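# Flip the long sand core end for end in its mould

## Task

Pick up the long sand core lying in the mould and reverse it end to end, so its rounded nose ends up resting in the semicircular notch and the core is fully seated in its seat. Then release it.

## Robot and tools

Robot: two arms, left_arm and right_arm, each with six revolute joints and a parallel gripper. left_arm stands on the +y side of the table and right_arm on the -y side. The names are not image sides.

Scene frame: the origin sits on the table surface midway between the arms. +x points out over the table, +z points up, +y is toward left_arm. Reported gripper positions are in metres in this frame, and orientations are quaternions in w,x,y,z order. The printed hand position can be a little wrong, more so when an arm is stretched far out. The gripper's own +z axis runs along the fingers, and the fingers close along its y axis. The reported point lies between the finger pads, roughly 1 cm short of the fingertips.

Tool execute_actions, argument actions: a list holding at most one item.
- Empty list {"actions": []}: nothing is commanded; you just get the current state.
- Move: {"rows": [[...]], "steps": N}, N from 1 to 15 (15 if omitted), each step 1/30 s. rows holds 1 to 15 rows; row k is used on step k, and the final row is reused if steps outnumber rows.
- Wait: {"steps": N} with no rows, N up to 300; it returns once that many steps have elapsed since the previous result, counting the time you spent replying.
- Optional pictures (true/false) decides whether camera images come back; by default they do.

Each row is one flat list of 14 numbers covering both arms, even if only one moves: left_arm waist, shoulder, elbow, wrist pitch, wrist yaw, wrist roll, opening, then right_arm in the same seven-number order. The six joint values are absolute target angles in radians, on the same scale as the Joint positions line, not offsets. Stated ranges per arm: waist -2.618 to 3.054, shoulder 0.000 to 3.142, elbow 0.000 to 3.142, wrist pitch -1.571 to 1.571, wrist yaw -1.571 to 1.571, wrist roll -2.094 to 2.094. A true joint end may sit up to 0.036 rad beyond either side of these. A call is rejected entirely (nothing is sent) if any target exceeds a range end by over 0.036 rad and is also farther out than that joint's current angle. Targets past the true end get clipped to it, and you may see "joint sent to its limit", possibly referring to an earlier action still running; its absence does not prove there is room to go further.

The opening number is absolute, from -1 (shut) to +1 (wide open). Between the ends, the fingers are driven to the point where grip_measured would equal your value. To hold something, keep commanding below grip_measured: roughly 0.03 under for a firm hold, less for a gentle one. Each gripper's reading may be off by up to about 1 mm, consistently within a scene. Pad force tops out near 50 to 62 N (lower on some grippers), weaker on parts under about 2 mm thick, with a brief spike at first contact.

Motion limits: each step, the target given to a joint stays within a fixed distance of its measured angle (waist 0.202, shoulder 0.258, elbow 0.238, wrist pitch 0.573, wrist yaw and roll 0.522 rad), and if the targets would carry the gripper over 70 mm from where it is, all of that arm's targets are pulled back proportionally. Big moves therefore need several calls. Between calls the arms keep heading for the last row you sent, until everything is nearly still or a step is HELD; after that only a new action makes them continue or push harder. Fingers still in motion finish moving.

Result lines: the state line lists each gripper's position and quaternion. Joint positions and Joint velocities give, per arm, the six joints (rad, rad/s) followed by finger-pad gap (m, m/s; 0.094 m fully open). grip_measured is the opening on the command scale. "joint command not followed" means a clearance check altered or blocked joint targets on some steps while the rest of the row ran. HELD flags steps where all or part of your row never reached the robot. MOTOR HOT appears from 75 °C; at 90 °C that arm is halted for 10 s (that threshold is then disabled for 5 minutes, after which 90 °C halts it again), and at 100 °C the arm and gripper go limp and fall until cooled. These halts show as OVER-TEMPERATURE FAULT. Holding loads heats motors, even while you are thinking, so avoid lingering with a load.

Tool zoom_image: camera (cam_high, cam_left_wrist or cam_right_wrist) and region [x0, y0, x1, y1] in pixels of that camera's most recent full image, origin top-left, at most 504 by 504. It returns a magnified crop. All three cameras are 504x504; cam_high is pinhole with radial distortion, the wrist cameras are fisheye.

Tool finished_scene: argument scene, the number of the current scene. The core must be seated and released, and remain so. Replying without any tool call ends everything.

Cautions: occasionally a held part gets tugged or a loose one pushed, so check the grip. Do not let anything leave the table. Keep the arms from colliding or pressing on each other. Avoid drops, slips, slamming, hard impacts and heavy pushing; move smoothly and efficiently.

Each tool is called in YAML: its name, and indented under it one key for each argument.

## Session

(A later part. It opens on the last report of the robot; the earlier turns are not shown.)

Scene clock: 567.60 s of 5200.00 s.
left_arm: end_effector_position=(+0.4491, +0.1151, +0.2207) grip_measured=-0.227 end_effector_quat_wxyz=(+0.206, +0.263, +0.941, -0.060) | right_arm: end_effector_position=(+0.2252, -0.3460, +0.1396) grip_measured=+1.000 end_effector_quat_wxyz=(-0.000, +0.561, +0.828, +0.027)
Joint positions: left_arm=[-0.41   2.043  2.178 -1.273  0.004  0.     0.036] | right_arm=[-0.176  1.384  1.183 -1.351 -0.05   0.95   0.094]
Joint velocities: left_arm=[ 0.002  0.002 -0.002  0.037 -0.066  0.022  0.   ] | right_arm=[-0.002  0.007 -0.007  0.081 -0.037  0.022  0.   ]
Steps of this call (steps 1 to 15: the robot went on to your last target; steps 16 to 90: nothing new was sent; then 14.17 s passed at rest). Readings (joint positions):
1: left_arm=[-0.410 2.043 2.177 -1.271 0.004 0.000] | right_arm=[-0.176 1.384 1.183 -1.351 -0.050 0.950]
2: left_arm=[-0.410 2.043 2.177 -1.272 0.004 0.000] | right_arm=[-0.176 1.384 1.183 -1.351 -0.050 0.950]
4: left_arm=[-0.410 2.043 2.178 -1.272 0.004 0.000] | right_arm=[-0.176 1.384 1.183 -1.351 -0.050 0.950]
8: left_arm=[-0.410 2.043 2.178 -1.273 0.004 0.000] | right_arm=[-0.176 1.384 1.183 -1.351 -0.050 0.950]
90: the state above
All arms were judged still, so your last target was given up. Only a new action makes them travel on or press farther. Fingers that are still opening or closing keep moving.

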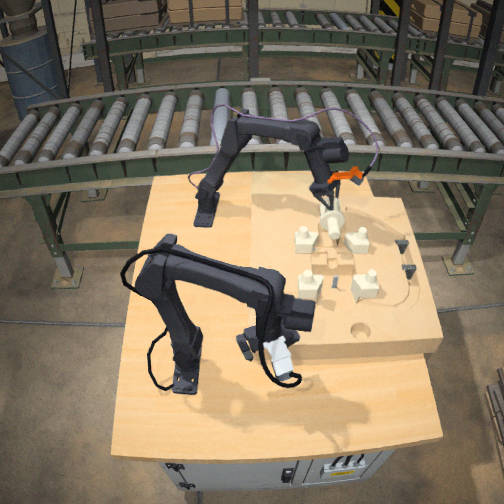

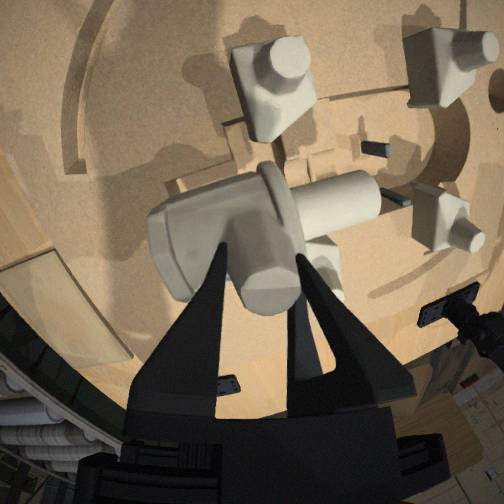

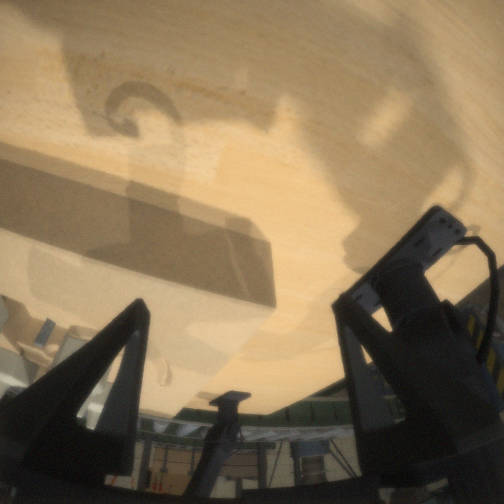

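execute_actions:
  actions:
    - {"rows":[[-0.406,1.985,2.22,-1.19,0,0,-0.26,-0.176,1.384,1.183,-1.351,-0.048,0.95,1],[-0.404,1.975,2.2,-1.17,0,0,-0.26,-0.176,1.384,1.183,-1.351,-0.048,0.95,1],[-0.403,1.970,2.186,-1.158,0,0,-0.26,-0.176,1.384,1.183,-1.351,-0.048,0.95,1],[-0.402,1.965,2.172,-1.146,0,0,-0.26,-0.176,1.384,1.183,-1.351,-0.048,0.95,1],[-0.401,1.960,2.158,-1.134,0,0,-0.26,-0.176,1.384,1.183,-1.351,-0.048,0.95,1],[-0.400,1.955,2.144,-1.123,0,0,-0.26,-0.176,1.384,1.183,-1.351,-0.048,0.95,1],[-0.399,1.950,2.130,-1.112,0,0,-0.26,-0.176,1.384,1.183,-1.351,-0.048,0.95,1],[-0.398,1.945,2.116,-1.101,0,0,-0.26,-0.176,1.384,1.183,-1.351,-0.048,0.95,1],[-0.397,1.940,2.102,-1.090,0,0,-0.26,-0.176,1.384,1.183,-1.351,-0.048,0.95,1],[-0.396,1.935,2.088,-1.079,0,0,-0.26,-0.176,1.384,1.183,-1.351,-0.048,0.95,1],[-0.396,1.930,2.074,-1.068,0,0,-0.26,-0.176,1.384,1.183,-1.351,-0.048,0.95,1],[-0.396,1.925,2.060,-1.057,0,0,-0.26,-0.176,1.384,1.183,-1.351,-0.048,0.95,1],[-0.396,1.921,2.045,-1.046,0,0,-0.26,-0.176,1.384,1.183,-1.351,-0.048,0.95,1],[-0.396,1.917,2.030,-1.035,0,0,-0.26,-0.176,1.384,1.183,-1.351,-0.048,0.95,1],[-0.396,1.913,2.016,-1.024,0,0,-0.26,-0.176,1.384,1.183,-1.351,-0.048,0.95,1]],"steps":15}
  pictures: false

execute_actions:
  actions:
    - {"rows":[[-0.396,1.911,2.005,-1.014,0,0,-0.26,-0.176,1.384,1.183,-1.351,-0.048,0.95,1],[-0.396,1.909,1.994,-1.004,0,0,-0.26,-0.176,1.384,1.183,-1.351,-0.048,0.95,1],[-0.396,1.907,1.983,-0.995,0,0,-0.26,-0.176,1.384,1.183,-1.351,-0.048,0.95,1],[-0.396,1.905,1.972,-0.987,0,0,-0.26,-0.176,1.384,1.183,-1.351,-0.048,0.95,1],[-0.396,1.903,1.961,-0.980,0,0,-0.26,-0.176,1.384,1.183,-1.351,-0.048,0.95,1],[-0.396,1.901,1.951,-0.974,0,0,-0.26,-0.176,1.384,1.183,-1.351,-0.048,0.95,1],[-0.396,1.899,1.942,-0.970,0,0,-0.26,-0.176,1.384,1.183,-1.351,-0.048,0.95,1],[-0.396,1.898,1.935,-0.968,0,0,-0.26,-0.176,1.384,1.183,-1.351,-0.048,0.95,1],[-0.396,1.897,1.930,-0.967,0,0,-0.26,-0.176,1.384,1.183,-1.351,-0.048,0.95,1]],"steps":15}
  pictures: false

execute_actions:
  actions:
    - {"steps":10}

Scene clock: 585.73 s of 5200.00 s.
left_arm: end_effector_position=(+0.4482, +0.1186, +0.2036) grip_measured=-0.227 end_effector_quat_wxyz=(+0.211, +0.260, +0.940, -0.060) | right_arm: end_effector_position=(+0.2252, -0.3460, +0.1396) grip_measured=+1.000 end_effector_quat_wxyz=(-0.000, +0.561, +0.828, +0.027)
Joint positions: left_arm=[-0.405  1.988  2.021 -1.161  0.004  0.     0.036] | right_arm=[-0.176  1.384  1.183 -1.351 -0.05   0.95   0.094]
Joint velocities: left_arm=[ 0.022 -0.129 -0.418  0.3   -0.022  0.037 -0.   ] | right_arm=[ 0.012 -0.017  0.007  0.007 -0.037 -0.022  0.   ]
Steps of this call (steps 1 to 90: nothing new was sent; then 14.63 s passed at rest; steps 91 to 105: all 15 steps of this action). Readings (joint positions):
91: left_arm=[-0.410 2.043 2.178 -1.273 0.004 0.000] | right_arm=[-0.176 1.384 1.183 -1.351 -0.050 0.950]
92: left_arm=[-0.410 2.043 2.178 -1.273 0.004 0.000] | right_arm=[-0.176 1.384 1.183 -1.351 -0.050 0.950]
94: left_arm=[-0.410 2.040 2.171 -1.263 0.004 0.000] | right_arm=[-0.176 1.384 1.183 -1.351 -0.050 0.950]
98: left_arm=[-0.410 2.021 2.123 -1.226 0.004 0.000] | right_arm=[-0.176 1.384 1.183 -1.351 -0.050 0.950]
105: the state above

Scene clock: 586.23 s of 5200.00 s.
left_arm: end_effector_position=(+0.4479, +0.1194, +0.1805) grip_measured=-0.227 end_effector_quat_wxyz=(+0.207, +0.260, +0.941, -0.059) | right_arm: end_effector_position=(+0.2252, -0.3460, +0.1396) grip_measured=+1.000 end_effector_quat_wxyz=(-0.000, +0.561, +0.828, +0.027)
Joint positions: left_arm=[-0.403  1.97   1.906 -1.072  0.004  0.     0.036] | right_arm=[-0.176  1.384  1.183 -1.351 -0.05   0.95   0.094]
Joint velocities: left_arm=[ 0.007  0.007  0.007  0.037  0.007 -0.022 -0.001] | right_arm=[-0.007 -0.002 -0.002 -0.095  0.081  0.007  0.   ]
Steps of this call (steps 1 to 15: all 15 steps of this action). Readings (joint positions):
1: left_arm=[-0.404 1.985 2.008 -1.151 0.004 0.000] | right_arm=[-0.176 1.384 1.183 -1.351 -0.050 0.950]
2: left_arm=[-0.403 1.982 1.995 -1.142 0.004 0.000] | right_arm=[-0.176 1.384 1.183 -1.351 -0.050 0.950]
4: left_arm=[-0.403 1.978 1.971 -1.123 0.004 0.000] | right_arm=[-0.176 1.384 1.183 -1.351 -0.050 0.950]
8: left_arm=[-0.403 1.972 1.929 -1.088 0.004 0.000] | right_arm=[-0.176 1.384 1.183 -1.351 -0.050 0.950]
15: the state above

Scene clock: 586.57 s of 5200.00 s.
left_arm: end_effector_position=(+0.4502, +0.1181, +0.1818) grip_measured=-0.227 end_effector_quat_wxyz=(+0.213, +0.260, +0.940, -0.061) | right_arm: end_effector_position=(+0.2252, -0.3460, +0.1396) grip_measured=+1.000 end_effector_quat_wxyz=(-0.000, +0.561, +0.828, +0.027)
Joint positions: left_arm=[-0.403  1.97   1.906 -1.06   0.004  0.     0.036] | right_arm=[-0.176  1.384  1.183 -1.351 -0.05   0.95   0.094]
Joint velocities: left_arm=[-0.002  0.002 -0.022  0.066 -0.007 -0.022 -0.   ] | right_arm=[-0.012  0.002 -0.002  0.007  0.007 -0.007  0.   ]
Steps of this call (steps 1 to 10: the robot went on to your last target). Readings (joint positions):
1: left_arm=[-0.403 1.970 1.906 -1.070 0.004 0.000] | right_arm=[-0.176 1.384 1.183 -1.351 -0.050 0.950]
2: left_arm=[-0.403 1.970 1.906 -1.067 0.004 0.000] | right_arm=[-0.176 1.384 1.183 -1.351 -0.050 0.950]
4: left_arm=[-0.403 1.970 1.906 -1.063 0.004 0.000] | right_arm=[-0.176 1.384 1.183 -1.351 -0.050 0.950]
8: left_arm=[-0.403 1.970 1.906 -1.060 0.004 0.000] | right_arm=[-0.176 1.384 1.183 -1.351 -0.050 0.950]
10: the state above

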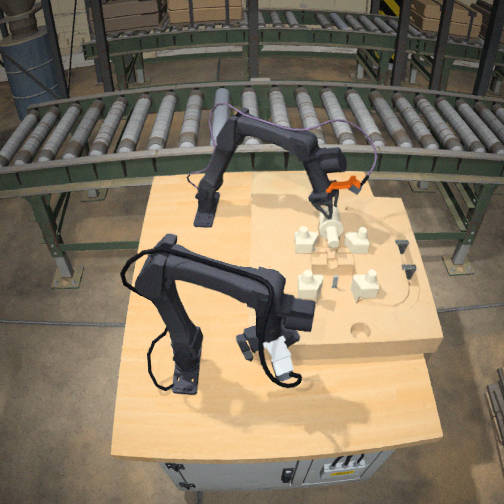

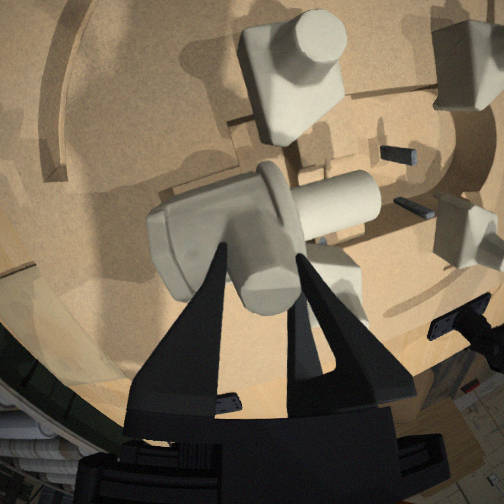

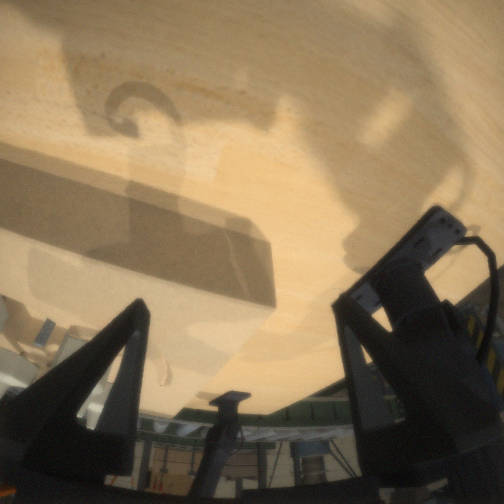

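zoom_image:
  camera: "cam_left_wrist"
  region: [120, 100, 420, 320]

zoom_image:
  camera: "cam_high"
  region: [285, 175, 385, 285]

Region (120, 100, 420, 320) of cam_left_wrist's 504x504 image, scaled by 1.680, with more detail than that image has; it fills the top 370 rows of this view, and the rest is white.

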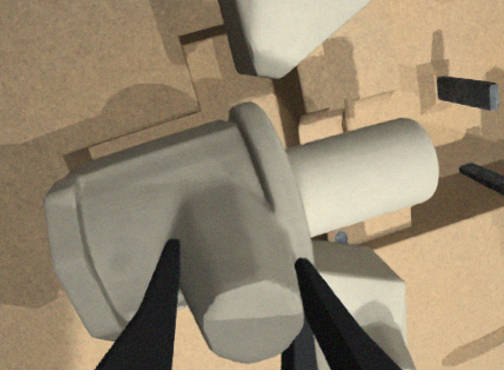

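Region (285, 175, 385, 285) of cam_high's 504x504 image, scaled by 4.582, with more detail than that image has; it fills the left 458 columns of this view, and the rest is white.

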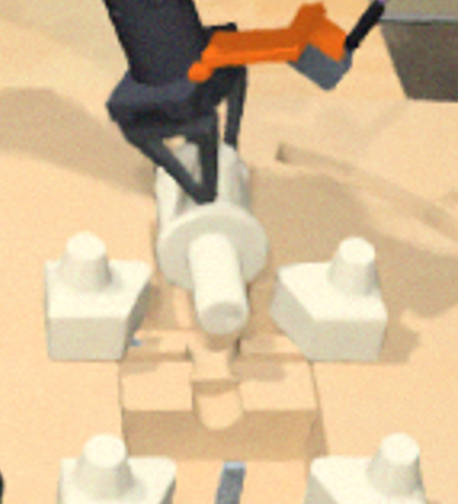

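execute_actions:
  actions:
    - {"rows":[[-0.396,1.896,1.928,-0.955,0,0,-0.26,-0.176,1.384,1.183,-1.351,-0.048,0.95,1],[-0.396,1.895,1.924,-0.946,0,0,-0.26,-0.176,1.384,1.183,-1.351,-0.048,0.95,1],[-0.396,1.894,1.918,-0.938,0,0,-0.26,-0.176,1.384,1.183,-1.351,-0.048,0.95,1],[-0.396,1.893,1.911,-0.931,0,0,-0.26,-0.176,1.384,1.183,-1.351,-0.048,0.95,1],[-0.396,1.892,1.904,-0.924,0,0,-0.26,-0.176,1.384,1.183,-1.351,-0.048,0.95,1],[-0.396,1.891,1.897,-0.918,0,0,-0.26,-0.176,1.384,1.183,-1.351,-0.048,0.95,1],[-0.396,1.890,1.890,-0.912,0,0,-0.26,-0.176,1.384,1.183,-1.351,-0.048,0.95,1],[-0.396,1.889,1.883,-0.906,0,0,-0.26,-0.176,1.384,1.183,-1.351,-0.048,0.95,1],[-0.396,1.888,1.876,-0.900,0,0,-0.26,-0.176,1.384,1.183,-1.351,-0.048,0.95,1],[-0.396,1.887,1.869,-0.895,0,0,-0.26,-0.176,1.384,1.183,-1.351,-0.048,0.95,1],[-0.396,1.886,1.862,-0.891,0,0,-0.26,-0.176,1.384,1.183,-1.351,-0.048,0.95,1],[-0.396,1.885,1.855,-0.889,0,0,-0.26,-0.176,1.384,1.183,-1.351,-0.048,0.95,1],[-0.396,1.884,1.848,-0.888,0,0,-0.26,-0.176,1.384,1.183,-1.351,-0.048,0.95,1],[-0.396,1.883,1.842,-0.888,0,0,-0.26,-0.176,1.384,1.183,-1.351,-0.048,0.95,1],[-0.396,1.882,1.838,-0.888,0,0,-0.26,-0.176,1.384,1.183,-1.351,-0.048,0.95,1]],"steps":15}
  pictures: false

execute_actions:
  actions:
    - {"steps":12}

zoom_image:
  camera: "cam_left_wrist"
  region: [120, 100, 420, 320]

zoom_image:
  camera: "cam_high"
  region: [285, 175, 385, 285]

Scene clock: 607.23 s of 5200.00 s.
left_arm: end_effector_position=(+0.4501, +0.1181, +0.1696) grip_measured=-0.227 end_effector_quat_wxyz=(+0.217, +0.259, +0.939, -0.062) | right_arm: end_effector_position=(+0.2252, -0.3460, +0.1396) grip_measured=+1.000 end_effector_quat_wxyz=(-0.000, +0.561, +0.828, +0.027)
Joint positions: left_arm=[-0.403  1.953  1.828 -0.99   0.004  0.     0.036] | right_arm=[-0.176  1.384  1.183 -1.351 -0.05   0.95   0.094]
Joint velocities: left_arm=[-0.002 -0.042 -0.178  0.11   0.037 -0.022  0.   ] | right_arm=[ 0.007 -0.017 -0.002 -0.037 -0.037  0.007  0.   ]
Steps of this call (steps 1 to 30: the robot went on to your last target; steps 31 to 90: nothing new was sent; then 17.17 s passed at rest; steps 91 to 105: all 15 steps of this action). Readings (joint positions):
91: left_arm=[-0.403 1.970 1.906 -1.060 0.004 0.000] | right_arm=[-0.176 1.384 1.183 -1.351 -0.050 0.950]
92: left_arm=[-0.403 1.970 1.906 -1.058 0.004 0.000] | right_arm=[-0.176 1.384 1.183 -1.351 -0.050 0.950]
94: left_arm=[-0.403 1.968 1.901 -1.049 0.004 0.000] | right_arm=[-0.176 1.384 1.183 -1.351 -0.050 0.950]
98: left_arm=[-0.403 1.958 1.877 -1.022 0.004 0.000] | right_arm=[-0.176 1.384 1.183 -1.351 -0.050 0.950]
105: the state above

Scene clock: 607.63 s of 5200.00 s.
left_arm: end_effector_position=(+0.4491, +0.1188, +0.1652) grip_measured=-0.227 end_effector_quat_wxyz=(+0.214, +0.260, +0.940, -0.061) | right_arm: end_effector_position=(+0.2252, -0.3460, +0.1396) grip_measured=+1.000 end_effector_quat_wxyz=(-0.000, +0.561, +0.828, +0.027)
Joint positions: left_arm=[-0.403  1.953  1.813 -0.983  0.003  0.     0.036] | right_arm=[-0.176  1.384  1.183 -1.351 -0.05   0.95   0.094]
Joint velocities: left_arm=[ 0.002 -0.017 -0.017  0.051 -0.066 -0.081  0.   ] | right_arm=[ 0.007 -0.022 -0.007  0.007 -0.022 -0.007  0.   ]
Steps of this call (steps 1 to 12: the robot went on to your last target). Readings (joint positions):
1: left_arm=[-0.403 1.953 1.822 -0.989 0.004 0.000] | right_arm=[-0.176 1.384 1.183 -1.351 -0.050 0.950]
2: left_arm=[-0.403 1.953 1.818 -0.989 0.004 0.000] | right_arm=[-0.176 1.384 1.183 -1.351 -0.050 0.950]
4: left_arm=[-0.403 1.953 1.813 -0.989 0.003 0.000] | right_arm=[-0.176 1.384 1.183 -1.351 -0.050 0.950]
8: left_arm=[-0.403 1.953 1.813 -0.986 0.003 0.000] | right_arm=[-0.176 1.384 1.183 -1.351 -0.050 0.950]
12: the state above

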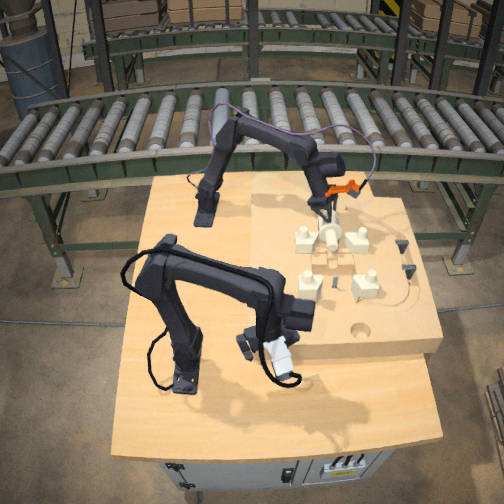

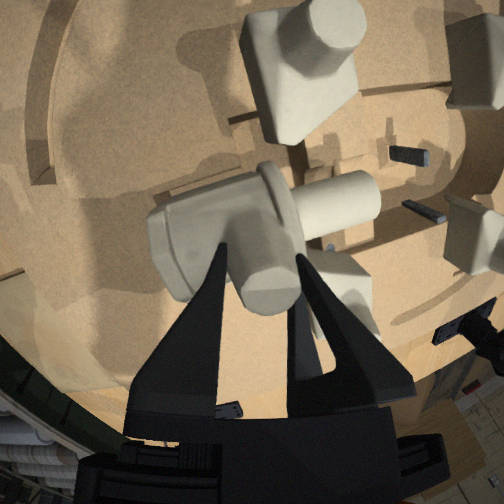

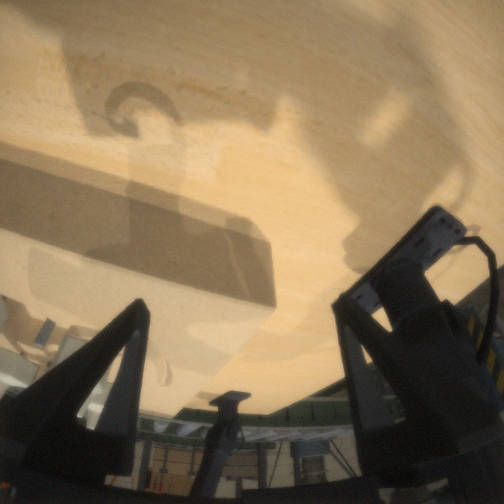

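Region (120, 100, 420, 320) of cam_left_wrist's 504x504 image, scaled by 1.680, with more detail than that image has; it fills the top 370 rows of this view, and the rest is white.

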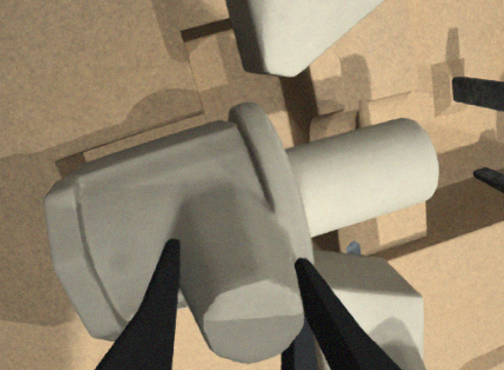

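Region (285, 175, 385, 285) of cam_high's 504x504 image, scaled by 4.582, with more detail than that image has; it fills the left 458 columns of this view, and the rest is white.

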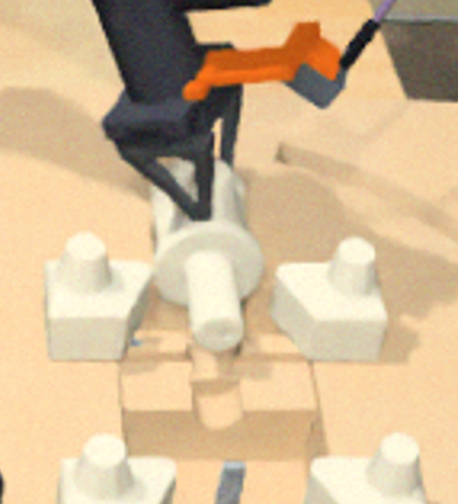

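execute_actions:
  actions:
    - {"rows":[[-0.396,1.882,1.836,-0.878,0,0,-0.26,-0.176,1.384,1.183,-1.351,-0.048,0.95,1],[-0.396,1.882,1.833,-0.870,0,0,-0.26,-0.176,1.384,1.183,-1.351,-0.048,0.95,1],[-0.396,1.882,1.829,-0.863,0,0,-0.26,-0.176,1.384,1.183,-1.351,-0.048,0.95,1],[-0.396,1.882,1.824,-0.857,0,0,-0.26,-0.176,1.384,1.183,-1.351,-0.048,0.95,1],[-0.396,1.882,1.819,-0.852,0,0,-0.26,-0.176,1.384,1.183,-1.351,-0.048,0.95,1],[-0.396,1.882,1.814,-0.847,0,0,-0.26,-0.176,1.384,1.183,-1.351,-0.048,0.95,1],[-0.396,1.882,1.809,-0.842,0,0,-0.26,-0.176,1.384,1.183,-1.351,-0.048,0.95,1],[-0.396,1.882,1.804,-0.837,0,0,-0.26,-0.176,1.384,1.183,-1.351,-0.048,0.95,1],[-0.396,1.882,1.799,-0.832,0,0,-0.26,-0.176,1.384,1.183,-1.351,-0.048,0.95,1],[-0.396,1.882,1.794,-0.828,0,0,-0.26,-0.176,1.384,1.183,-1.351,-0.048,0.95,1],[-0.396,1.882,1.789,-0.825,0,0,-0.26,-0.176,1.384,1.183,-1.351,-0.048,0.95,1],[-0.396,1.882,1.784,-0.823,0,0,-0.26,-0.176,1.384,1.183,-1.351,-0.048,0.95,1],[-0.396,1.882,1.780,-0.823,0,0,-0.26,-0.176,1.384,1.183,-1.351,-0.048,0.95,1],[-0.396,1.882,1.777,-0.823,0,0,-0.26,-0.176,1.384,1.183,-1.351,-0.048,0.95,1]],"steps":15}
  pictures: false

execute_actions:
  actions:
    - {"steps":10}

zoom_image:
  camera: "cam_left_wrist"
  region: [120, 100, 420, 320]

zoom_image:
  camera: "cam_high"
  region: [285, 175, 385, 285]

Scene clock: 627.13 s of 5200.00 s.
left_arm: end_effector_position=(+0.4504, +0.1180, +0.1536) grip_measured=-0.227 end_effector_quat_wxyz=(+0.217, +0.259, +0.939, -0.062) | right_arm: end_effector_position=(+0.2252, -0.3460, +0.1396) grip_measured=+1.000 end_effector_quat_wxyz=(-0.000, +0.561, +0.828, +0.027)
Joint positions: left_arm=[-0.403  1.948  1.759 -0.925  0.003  0.     0.036] | right_arm=[-0.176  1.384  1.183 -1.351 -0.05   0.95   0.094]
Joint velocities: left_arm=[-0.002 -0.002 -0.1   -0.037  0.022  0.037  0.002] | right_arm=[-0.012 -0.002 -0.002  0.007 -0.095 -0.007  0.   ]
Steps of this call (steps 1 to 30: the robot went on to your last target; steps 31 to 90: nothing new was sent; then 16.00 s passed at rest; steps 91 to 105: all 15 steps of this action). Readings (joint positions):
91: left_arm=[-0.403 1.953 1.813 -0.981 0.003 0.000] | right_arm=[-0.176 1.384 1.183 -1.351 -0.050 0.950]
92: left_arm=[-0.403 1.953 1.813 -0.980 0.003 0.000] | right_arm=[-0.176 1.384 1.183 -1.351 -0.050 0.950]
94: left_arm=[-0.403 1.953 1.812 -0.974 0.003 0.000] | right_arm=[-0.176 1.384 1.183 -1.351 -0.050 0.950]
98: left_arm=[-0.403 1.948 1.795 -0.949 0.003 0.000] | right_arm=[-0.176 1.384 1.183 -1.351 -0.050 0.950]
105: the state above

Scene clock: 627.47 s of 5200.00 s.
left_arm: end_effector_position=(+0.4505, +0.1179, +0.1521) grip_measured=-0.227 end_effector_quat_wxyz=(+0.217, +0.259, +0.939, -0.062) | right_arm: end_effector_position=(+0.2252, -0.3460, +0.1396) grip_measured=+1.000 end_effector_quat_wxyz=(-0.000, +0.561, +0.828, +0.027)
Joint positions: left_arm=[-0.403  1.948  1.752 -0.919  0.003  0.     0.036] | right_arm=[-0.176  1.384  1.183 -1.351 -0.05   0.95   0.094]
Joint velocities: left_arm=[ 0.002 -0.007  0.007 -0.022 -0.066  0.051  0.   ] | right_arm=[ 0.002 -0.007  0.007 -0.022  0.037  0.007  0.   ]
Steps of this call (steps 1 to 10: the robot went on to your last target). Readings (joint positions):
1: left_arm=[-0.403 1.948 1.756 -0.925 0.003 0.000] | right_arm=[-0.176 1.384 1.183 -1.351 -0.050 0.950]
2: left_arm=[-0.403 1.948 1.754 -0.925 0.003 0.000] | right_arm=[-0.176 1.384 1.183 -1.351 -0.050 0.950]
4: left_arm=[-0.403 1.948 1.752 -0.925 0.003 0.000] | right_arm=[-0.176 1.384 1.183 -1.351 -0.050 0.950]
8: left_arm=[-0.403 1.948 1.752 -0.920 0.003 0.000] | right_arm=[-0.176 1.384 1.183 -1.351 -0.050 0.950]
10: the state above

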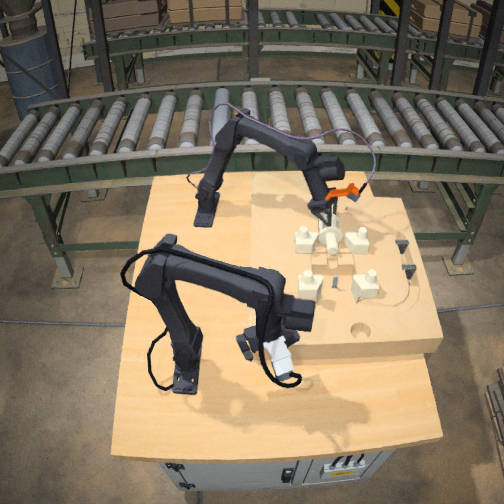

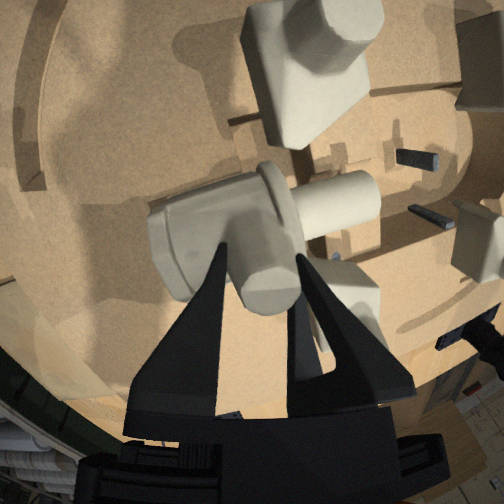

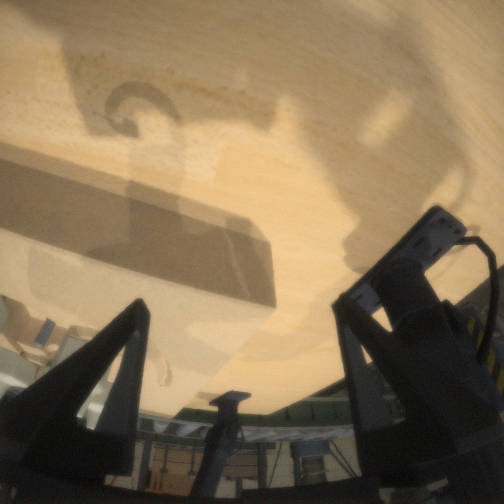

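Region (120, 100, 420, 320) of cam_left_wrist's 504x504 image, scaled by 1.680, with more detail than that image has; it fills the top 370 rows of this view, and the rest is white.

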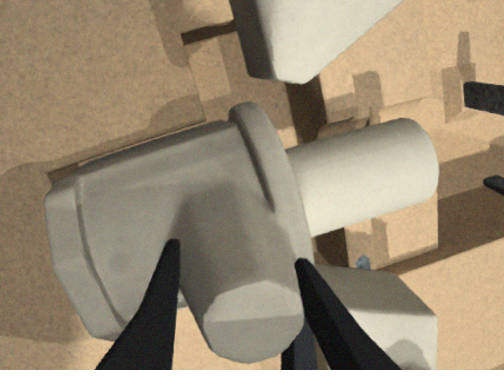

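Region (285, 175, 385, 285) of cam_high's 504x504 image, scaled by 4.582, with more detail than that image has; it fills the left 458 columns of this view, and the rest is white.

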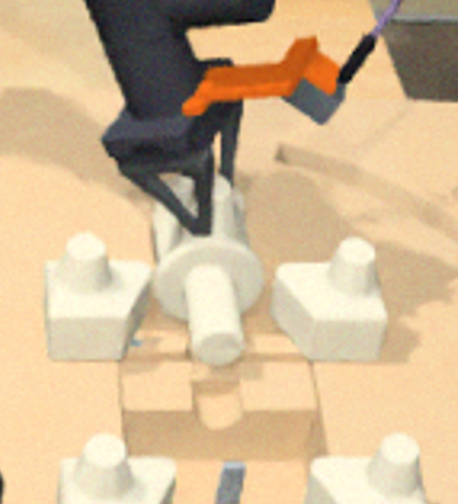

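execute_actions:
  actions:
    - {"rows":[[-0.396,1.882,1.775,-0.817,0,0,-0.26,-0.176,1.384,1.183,-1.351,-0.048,0.95,1],[-0.396,1.882,1.772,-0.811,0,0,-0.26,-0.176,1.384,1.183,-1.351,-0.048,0.95,1],[-0.396,1.882,1.768,-0.806,0,0,-0.26,-0.176,1.384,1.183,-1.351,-0.048,0.95,1],[-0.396,1.882,1.764,-0.801,0,0,-0.26,-0.176,1.384,1.183,-1.351,-0.048,0.95,1],[-0.396,1.882,1.760,-0.797,0,0,-0.26,-0.176,1.384,1.183,-1.351,-0.048,0.95,1],[-0.396,1.882,1.756,-0.793,0,0,-0.26,-0.176,1.384,1.183,-1.351,-0.048,0.95,1],[-0.396,1.882,1.752,-0.789,0,0,-0.26,-0.176,1.384,1.183,-1.351,-0.048,0.95,1],[-0.396,1.882,1.748,-0.785,0,0,-0.26,-0.176,1.384,1.183,-1.351,-0.048,0.95,1],[-0.396,1.882,1.744,-0.781,0,0,-0.26,-0.176,1.384,1.183,-1.351,-0.048,0.95,1],[-0.396,1.882,1.740,-0.778,0,0,-0.26,-0.176,1.384,1.183,-1.351,-0.048,0.95,1],[-0.396,1.882,1.736,-0.776,0,0,-0.26,-0.176,1.384,1.183,-1.351,-0.048,0.95,1],[-0.396,1.882,1.732,-0.775,0,0,-0.26,-0.176,1.384,1.183,-1.351,-0.048,0.95,1],[-0.396,1.882,1.728,-0.775,0,0,-0.26,-0.176,1.384,1.183,-1.351,-0.048,0.95,1],[-0.396,1.882,1.724,-0.775,0,0,-0.26,-0.176,1.384,1.183,-1.351,-0.048,0.95,1],[-0.396,1.882,1.721,-0.775,0,0,-0.26,-0.176,1.384,1.183,-1.351,-0.048,0.95,1]],"steps":15}
  pictures: false

execute_actions:
  actions:
    - {"steps":10}

zoom_image:
  camera: "cam_left_wrist"
  region: [120, 100, 420, 320]

zoom_image:
  camera: "cam_high"
  region: [285, 175, 385, 285]

Scene clock: 638.47 s of 5200.00 s.
left_arm: end_effector_position=(+0.4497, +0.1185, +0.1408) grip_measured=-0.227 end_effector_quat_wxyz=(+0.215, +0.259, +0.939, -0.061) | right_arm: end_effector_position=(+0.2252, -0.3460, +0.1396) grip_measured=+1.000 end_effector_quat_wxyz=(-0.000, +0.561, +0.828, +0.027)
Joint positions: left_arm=[-0.403  1.947  1.708 -0.88   0.004  0.     0.036] | right_arm=[-0.176  1.384  1.183 -1.351 -0.05   0.95   0.094]
Joint velocities: left_arm=[ 0.007 -0.051 -0.056 -0.007  0.095  0.007 -0.001] | right_arm=[-0.002 -0.002 -0.007 -0.037 -0.007  0.037  0.   ]
Steps of this call (steps 1 to 15: the robot went on to your last target; steps 16 to 90: nothing new was sent; then 7.50 s passed at rest; steps 91 to 105: all 15 steps of this action). Readings (joint positions):
91: left_arm=[-0.403 1.948 1.752 -0.918 0.003 0.000] | right_arm=[-0.176 1.384 1.183 -1.351 -0.050 0.950]
92: left_arm=[-0.403 1.948 1.752 -0.917 0.003 0.000] | right_arm=[-0.176 1.384 1.183 -1.351 -0.050 0.950]
94: left_arm=[-0.403 1.948 1.752 -0.913 0.003 0.000] | right_arm=[-0.176 1.384 1.183 -1.351 -0.050 0.950]
98: left_arm=[-0.403 1.948 1.738 -0.897 0.004 0.000] | right_arm=[-0.176 1.384 1.183 -1.351 -0.050 0.950]
105: the state above

Scene clock: 638.80 s of 5200.00 s.
left_arm: end_effector_position=(+0.4505, +0.1179, +0.1412) grip_measured=-0.227 end_effector_quat_wxyz=(+0.218, +0.259, +0.939, -0.062) | right_arm: end_effector_position=(+0.2252, -0.3460, +0.1396) grip_measured=+1.000 end_effector_quat_wxyz=(-0.000, +0.561, +0.828, +0.027)
Joint positions: left_arm=[-0.403  1.945  1.704 -0.871  0.005  0.     0.036] | right_arm=[-0.176  1.384  1.183 -1.351 -0.05   0.95   0.094]
Joint velocities: left_arm=[ 0.012 -0.002  0.012 -0.007 -0.037  0.066 -0.   ] | right_arm=[ 0.012 -0.027 -0.007  0.081 -0.095  0.007  0.   ]
Steps of this call (steps 1 to 10: the robot went on to your last target). Readings (joint positions):
1: left_arm=[-0.403 1.946 1.706 -0.877 0.005 0.000] | right_arm=[-0.176 1.384 1.183 -1.351 -0.050 0.950]
2: left_arm=[-0.403 1.945 1.706 -0.875 0.005 0.000] | right_arm=[-0.176 1.384 1.183 -1.351 -0.050 0.950]
4: left_arm=[-0.403 1.945 1.705 -0.872 0.005 0.000] | right_arm=[-0.176 1.384 1.183 -1.351 -0.050 0.950]
8: left_arm=[-0.403 1.945 1.704 -0.871 0.005 0.000] | right_arm=[-0.176 1.384 1.183 -1.351 -0.050 0.950]
10: the state above

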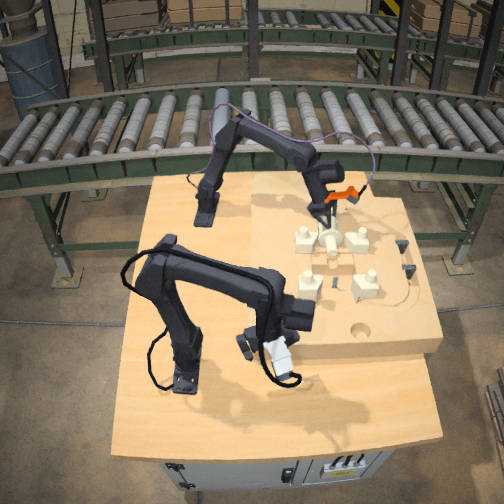

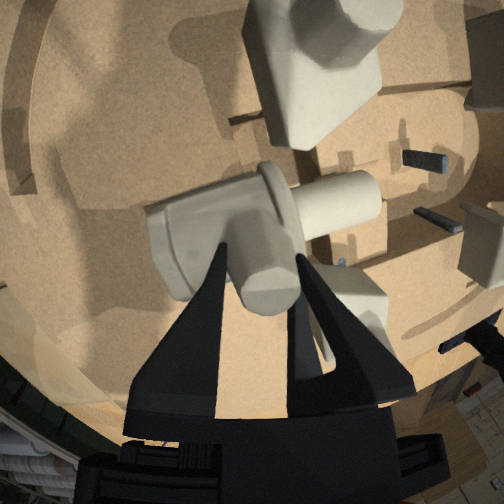

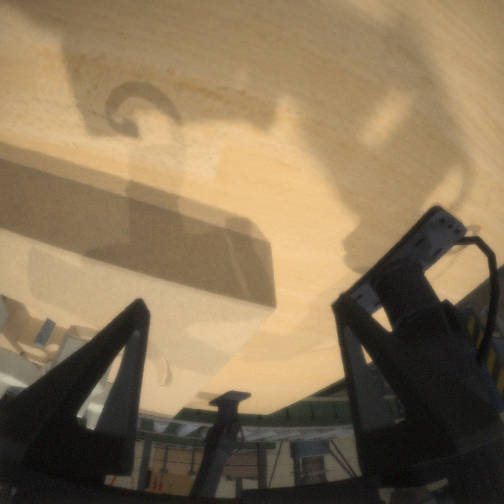

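Region (120, 100, 420, 320) of cam_left_wrist's 504x504 image, scaled by 1.680, with more detail than that image has; it fills the top 370 rows of this view, and the rest is white.

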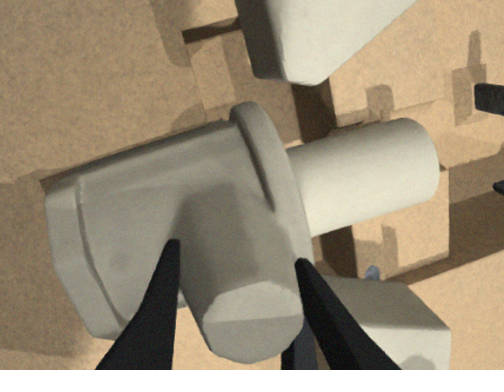

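Region (285, 175, 385, 285) of cam_high's 504x504 image, scaled by 4.582, with more detail than that image has; it fills the left 458 columns of this view, and the rest is white.

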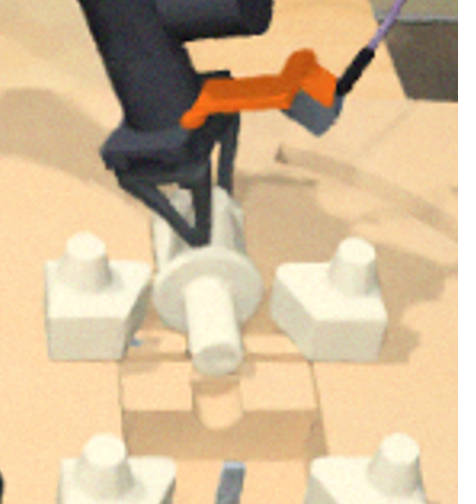

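execute_actions:
  actions:
    - {"rows":[[-0.398,1.885,1.719,-0.778,0,0,-0.26,-0.176,1.384,1.183,-1.351,-0.048,0.95,1],[-0.399,1.888,1.717,-0.780,0,0,-0.26,-0.176,1.384,1.183,-1.351,-0.048,0.95,1],[-0.400,1.891,1.715,-0.782,0,0,-0.26,-0.176,1.384,1.183,-1.351,-0.048,0.95,1],[-0.401,1.894,1.713,-0.784,0,0,-0.26,-0.176,1.384,1.183,-1.351,-0.048,0.95,1],[-0.402,1.897,1.711,-0.786,0,0,-0.26,-0.176,1.384,1.183,-1.351,-0.048,0.95,1],[-0.403,1.900,1.709,-0.788,0,0,-0.26,-0.176,1.384,1.183,-1.351,-0.048,0.95,1],[-0.403,1.902,1.707,-0.790,0,0,-0.26,-0.176,1.384,1.183,-1.351,-0.048,0.95,1],[-0.403,1.904,1.705,-0.790,0,0,-0.26,-0.176,1.384,1.183,-1.351,-0.048,0.95,1],[-0.403,1.906,1.703,-0.790,0,0,-0.26,-0.176,1.384,1.183,-1.351,-0.048,0.95,1],[-0.403,1.908,1.701,-0.790,0,0,-0.26,-0.176,1.384,1.183,-1.351,-0.048,0.95,1],[-0.403,1.910,1.699,-0.790,0,0,-0.26,-0.176,1.384,1.183,-1.351,-0.048,0.95,1]],"steps":15}
  pictures: false

execute_actions:
  actions:
    - {"steps":8}

zoom_image:
  camera: "cam_left_wrist"
  region: [120, 100, 420, 320]

zoom_image:
  camera: "cam_high"
  region: [285, 175, 385, 285]

Scene clock: 653.37 s of 5200.00 s.
left_arm: end_effector_position=(+0.4495, +0.1185, +0.1391) grip_measured=-0.227 end_effector_quat_wxyz=(+0.216, +0.259, +0.939, -0.062) | right_arm: end_effector_position=(+0.2252, -0.3460, +0.1396) grip_measured=+1.000 end_effector_quat_wxyz=(-0.000, +0.561, +0.828, +0.027)
Joint positions: left_arm=[-0.403  1.945  1.698 -0.871  0.005  0.     0.036] | right_arm=[-0.176  1.384  1.183 -1.351 -0.05   0.95   0.094]
Joint velocities: left_arm=[ 0.002  0.002 -0.007 -0.051 -0.095 -0.022 -0.001] | right_arm=[-0.002  0.012 -0.022  0.037  0.007 -0.037  0.   ]
Steps of this call (steps 1 to 15: the robot went on to your last target; steps 16 to 90: nothing new was sent; then 11.07 s passed at rest; steps 91 to 105: all 15 steps of this action). Readings (joint positions):
91: left_arm=[-0.403 1.945 1.704 -0.871 0.005 0.000] | right_arm=[-0.176 1.384 1.183 -1.351 -0.050 0.950]
92: left_arm=[-0.403 1.945 1.704 -0.871 0.005 0.000] | right_arm=[-0.176 1.384 1.183 -1.351 -0.050 0.950]
94: left_arm=[-0.403 1.945 1.704 -0.871 0.005 0.000] | right_arm=[-0.176 1.384 1.183 -1.351 -0.050 0.950]
98: left_arm=[-0.403 1.945 1.699 -0.871 0.005 0.000] | right_arm=[-0.176 1.384 1.183 -1.351 -0.050 0.950]
105: the state above

Scene clock: 653.63 s of 5200.00 s.
left_arm: end_effector_position=(+0.4495, +0.1185, +0.1391) grip_measured=-0.227 end_effector_quat_wxyz=(+0.216, +0.259, +0.939, -0.062) | right_arm: end_effector_position=(+0.2252, -0.3460, +0.1396) grip_measured=+1.000 end_effector_quat_wxyz=(-0.000, +0.561, +0.828, +0.027)
Joint positions: left_arm=[-0.403  1.945  1.698 -0.871  0.005  0.     0.036] | right_arm=[-0.176  1.384  1.183 -1.351 -0.05   0.95   0.094]
Joint velocities: left_arm=[-0.002  0.027 -0.012  0.037 -0.037  0.007  0.001] | right_arm=[-0.007  0.017 -0.007 -0.066 -0.066  0.037  0.   ]
Steps of this call (steps 1 to 8: the robot went on to your last target). Readings (joint positions):
1: left_arm=[-0.403 1.945 1.698 -0.871 0.005 0.000] | right_arm=[-0.176 1.384 1.183 -1.351 -0.050 0.950]
2: left_arm=[-0.403 1.945 1.698 -0.871 0.005 0.000] | right_arm=[-0.176 1.384 1.183 -1.351 -0.050 0.950]
4: left_arm=[-0.403 1.945 1.698 -0.871 0.005 0.000] | right_arm=[-0.176 1.384 1.183 -1.351 -0.050 0.950]
8: the state above

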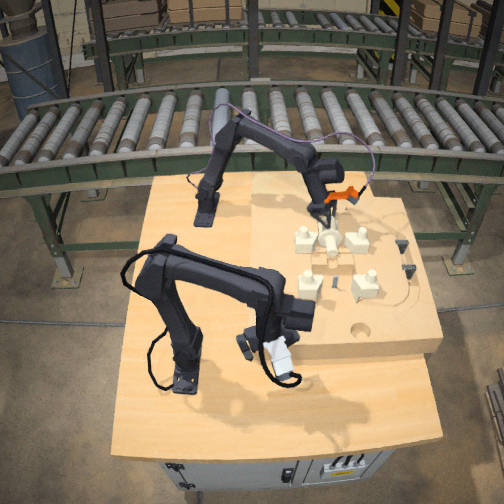

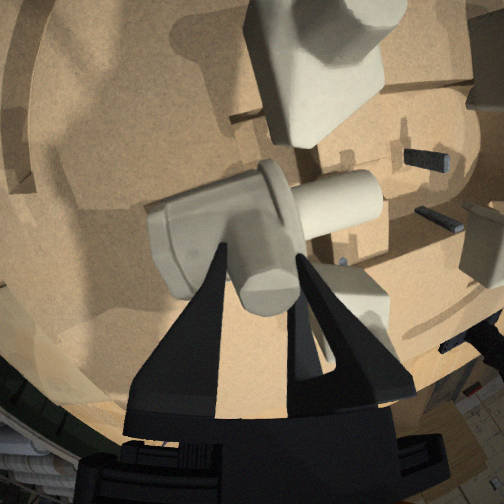

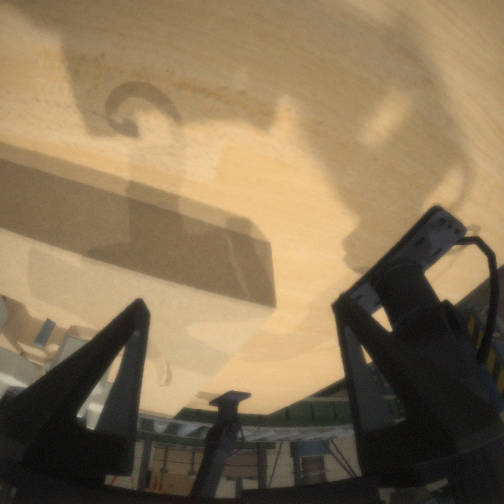

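Region (120, 100, 420, 320) of cam_left_wrist's 504x504 image, scaled by 1.680, with more detail than that image has; it fills the top 370 rows of this view, and the rest is white.

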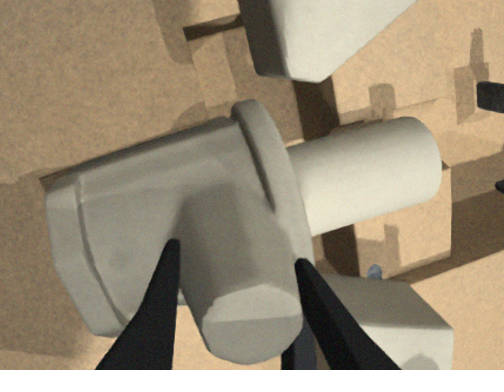

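Region (285, 175, 385, 285) of cam_high's 504x504 image, scaled by 4.582, with more detail than that image has; it fills the left 458 columns of this view, and the rest is white.

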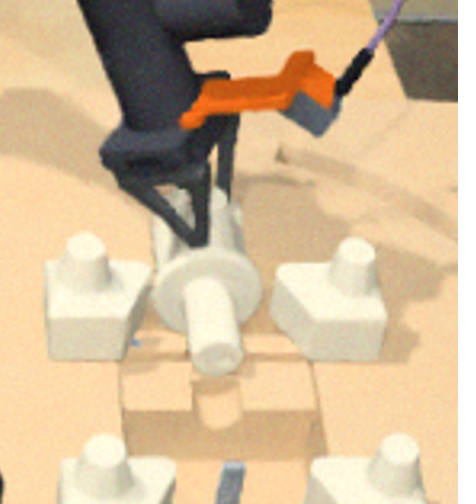

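execute_actions:
  actions:
    - {"rows":[[-0.403,1.913,1.700,-0.80,0,0,-0.26,-0.176,1.384,1.183,-1.351,-0.048,0.95,1],[-0.403,1.916,1.701,-0.81,0,0,-0.26,-0.176,1.384,1.183,-1.351,-0.048,0.95,1],[-0.403,1.919,1.702,-0.82,0,0,-0.255,-0.176,1.384,1.183,-1.351,-0.048,0.95,1],[-0.403,1.922,1.703,-0.83,0,0,-0.25,-0.176,1.384,1.183,-1.351,-0.048,0.95,1],[-0.403,1.924,1.704,-0.84,0,0,-0.245,-0.176,1.384,1.183,-1.351,-0.048,0.95,1],[-0.403,1.926,1.705,-0.85,0,0,-0.24,-0.176,1.384,1.183,-1.351,-0.048,0.95,1],[-0.403,1.926,1.705,-0.855,0,0,-0.235,-0.176,1.384,1.183,-1.351,-0.048,0.95,1],[-0.403,1.926,1.705,-0.86,0,0,-0.23,-0.176,1.384,1.183,-1.351,-0.048,0.95,1],[-0.403,1.926,1.705,-0.86,0,0,-0.225,-0.176,1.384,1.183,-1.351,-0.048,0.95,1],[-0.403,1.926,1.705,-0.86,0,0,-0.22,-0.176,1.384,1.183,-1.351,-0.048,0.95,1],[-0.403,1.926,1.705,-0.86,0,0,-0.21,-0.176,1.384,1.183,-1.351,-0.048,0.95,1],[-0.403,1.926,1.705,-0.86,0,0,-0.19,-0.176,1.384,1.183,-1.351,-0.048,0.95,1],[-0.403,1.926,1.705,-0.86,0,0,-0.16,-0.176,1.384,1.183,-1.351,-0.048,0.95,1],[-0.403,1.926,1.705,-0.86,0,0,-0.12,-0.176,1.384,1.183,-1.351,-0.048,0.95,1],[-0.403,1.926,1.705,-0.86,0,0,-0.05,-0.176,1.384,1.183,-1.351,-0.048,0.95,1]],"steps":15}
  pictures: false

execute_actions:
  actions:
    - {"steps":8}

zoom_image:
  camera: "cam_left_wrist"
  region: [120, 100, 420, 320]

zoom_image:
  camera: "cam_high"
  region: [300, 210, 370, 280]

Scene clock: 664.33 s of 5200.00 s.
left_arm: end_effector_position=(+0.4485, +0.1197, +0.1384) grip_measured=-0.084 end_effector_quat_wxyz=(+0.213, +0.259, +0.940, -0.059) | right_arm: end_effector_position=(+0.2252, -0.3460, +0.1396) grip_measured=+1.000 end_effector_quat_wxyz=(-0.000, +0.561, +0.828, +0.027)
Joint positions: left_arm=[-0.403  1.945  1.698 -0.877  0.002  0.     0.043] | right_arm=[-0.176  1.384  1.183 -1.351 -0.05   0.95   0.094]
Joint velocities: left_arm=[ 0.002  0.017 -0.007  0.037  0.037 -0.007  0.065] | right_arm=[-0.012 -0.012  0.012  0.022  0.051 -0.007  0.   ]
Steps of this call (steps 1 to 15: the robot went on to your last target; steps 16 to 90: nothing new was sent; then 7.20 s passed at rest; steps 91 to 105: all 15 steps of this action). Readings (joint positions):
91: left_arm=[-0.403 1.945 1.698 -0.871 0.005 0.000] | right_arm=[-0.176 1.384 1.183 -1.351 -0.050 0.950]
92: left_arm=[-0.403 1.945 1.698 -0.871 0.005 0.000] | right_arm=[-0.176 1.384 1.183 -1.351 -0.050 0.950]
94: left_arm=[-0.403 1.945 1.698 -0.872 0.005 0.000] | right_arm=[-0.176 1.384 1.183 -1.351 -0.050 0.950]
98: left_arm=[-0.403 1.945 1.698 -0.878 0.005 0.000] | right_arm=[-0.176 1.384 1.183 -1.351 -0.050 0.950]
105: the state above

Scene clock: 664.60 s of 5200.00 s.
left_arm: end_effector_position=(+0.4485, +0.1197, +0.1384) grip_measured=-0.052 end_effector_quat_wxyz=(+0.213, +0.259, +0.940, -0.059) | right_arm: end_effector_position=(+0.2252, -0.3460, +0.1396) grip_measured=+1.000 end_effector_quat_wxyz=(-0.000, +0.561, +0.828, +0.027)
Joint positions: left_arm=[-0.403  1.945  1.698 -0.877  0.002  0.     0.045] | right_arm=[-0.176  1.384  1.183 -1.351 -0.05   0.95   0.094]
Joint velocities: left_arm=[-0.017 -0.012 -0.007  0.022  0.037  0.037  0.001] | right_arm=[-0.007 -0.002  0.007 -0.022  0.022 -0.022  0.   ]
Steps of this call (steps 1 to 8: the robot went on to your last target). Readings (joint positions):
1: left_arm=[-0.403 1.945 1.698 -0.877 0.002 0.000] | right_arm=[-0.176 1.384 1.183 -1.351 -0.050 0.950]
2: left_arm=[-0.403 1.945 1.698 -0.877 0.002 0.000] | right_arm=[-0.176 1.384 1.183 -1.351 -0.050 0.950]
4: left_arm=[-0.403 1.945 1.698 -0.877 0.002 0.000] | right_arm=[-0.176 1.384 1.183 -1.351 -0.050 0.950]
8: the state above

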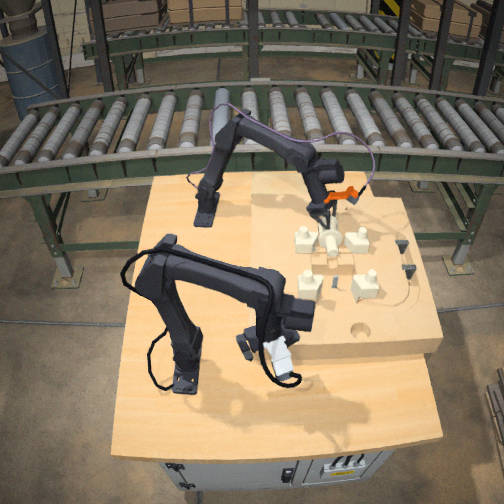

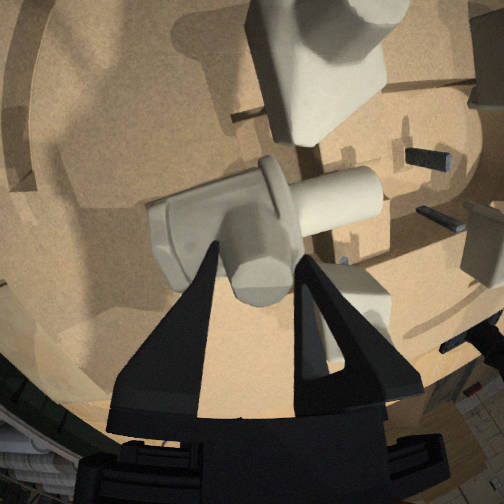

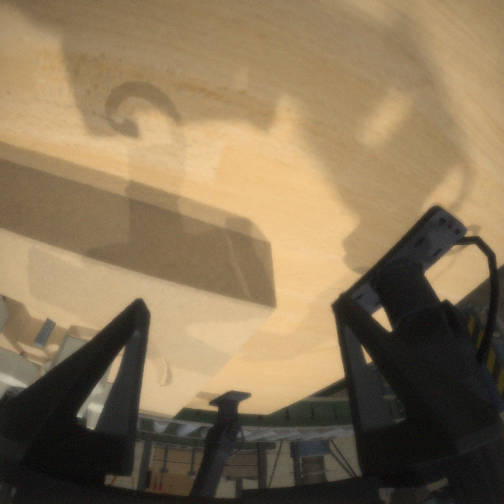

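Region (120, 100, 420, 320) of cam_left_wrist's 504x504 image, scaled by 1.680, with more detail than that image has; it fills the top 370 rows of this view, and the rest is white.

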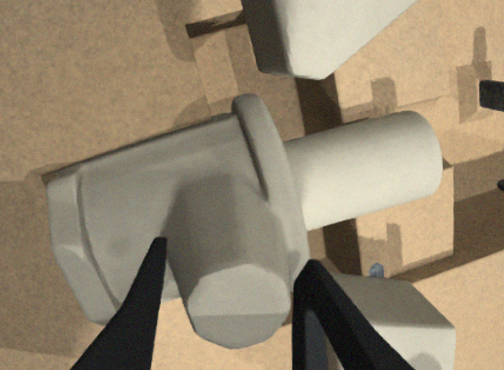

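Region (300, 210, 370, 280) of cam_high's 504x504 image, scaled by 7.200, with more detail than that image has.

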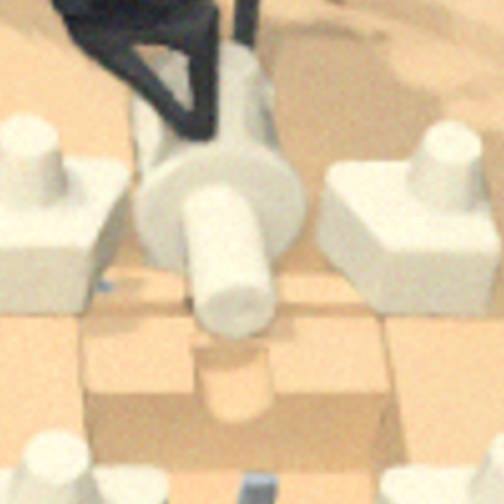

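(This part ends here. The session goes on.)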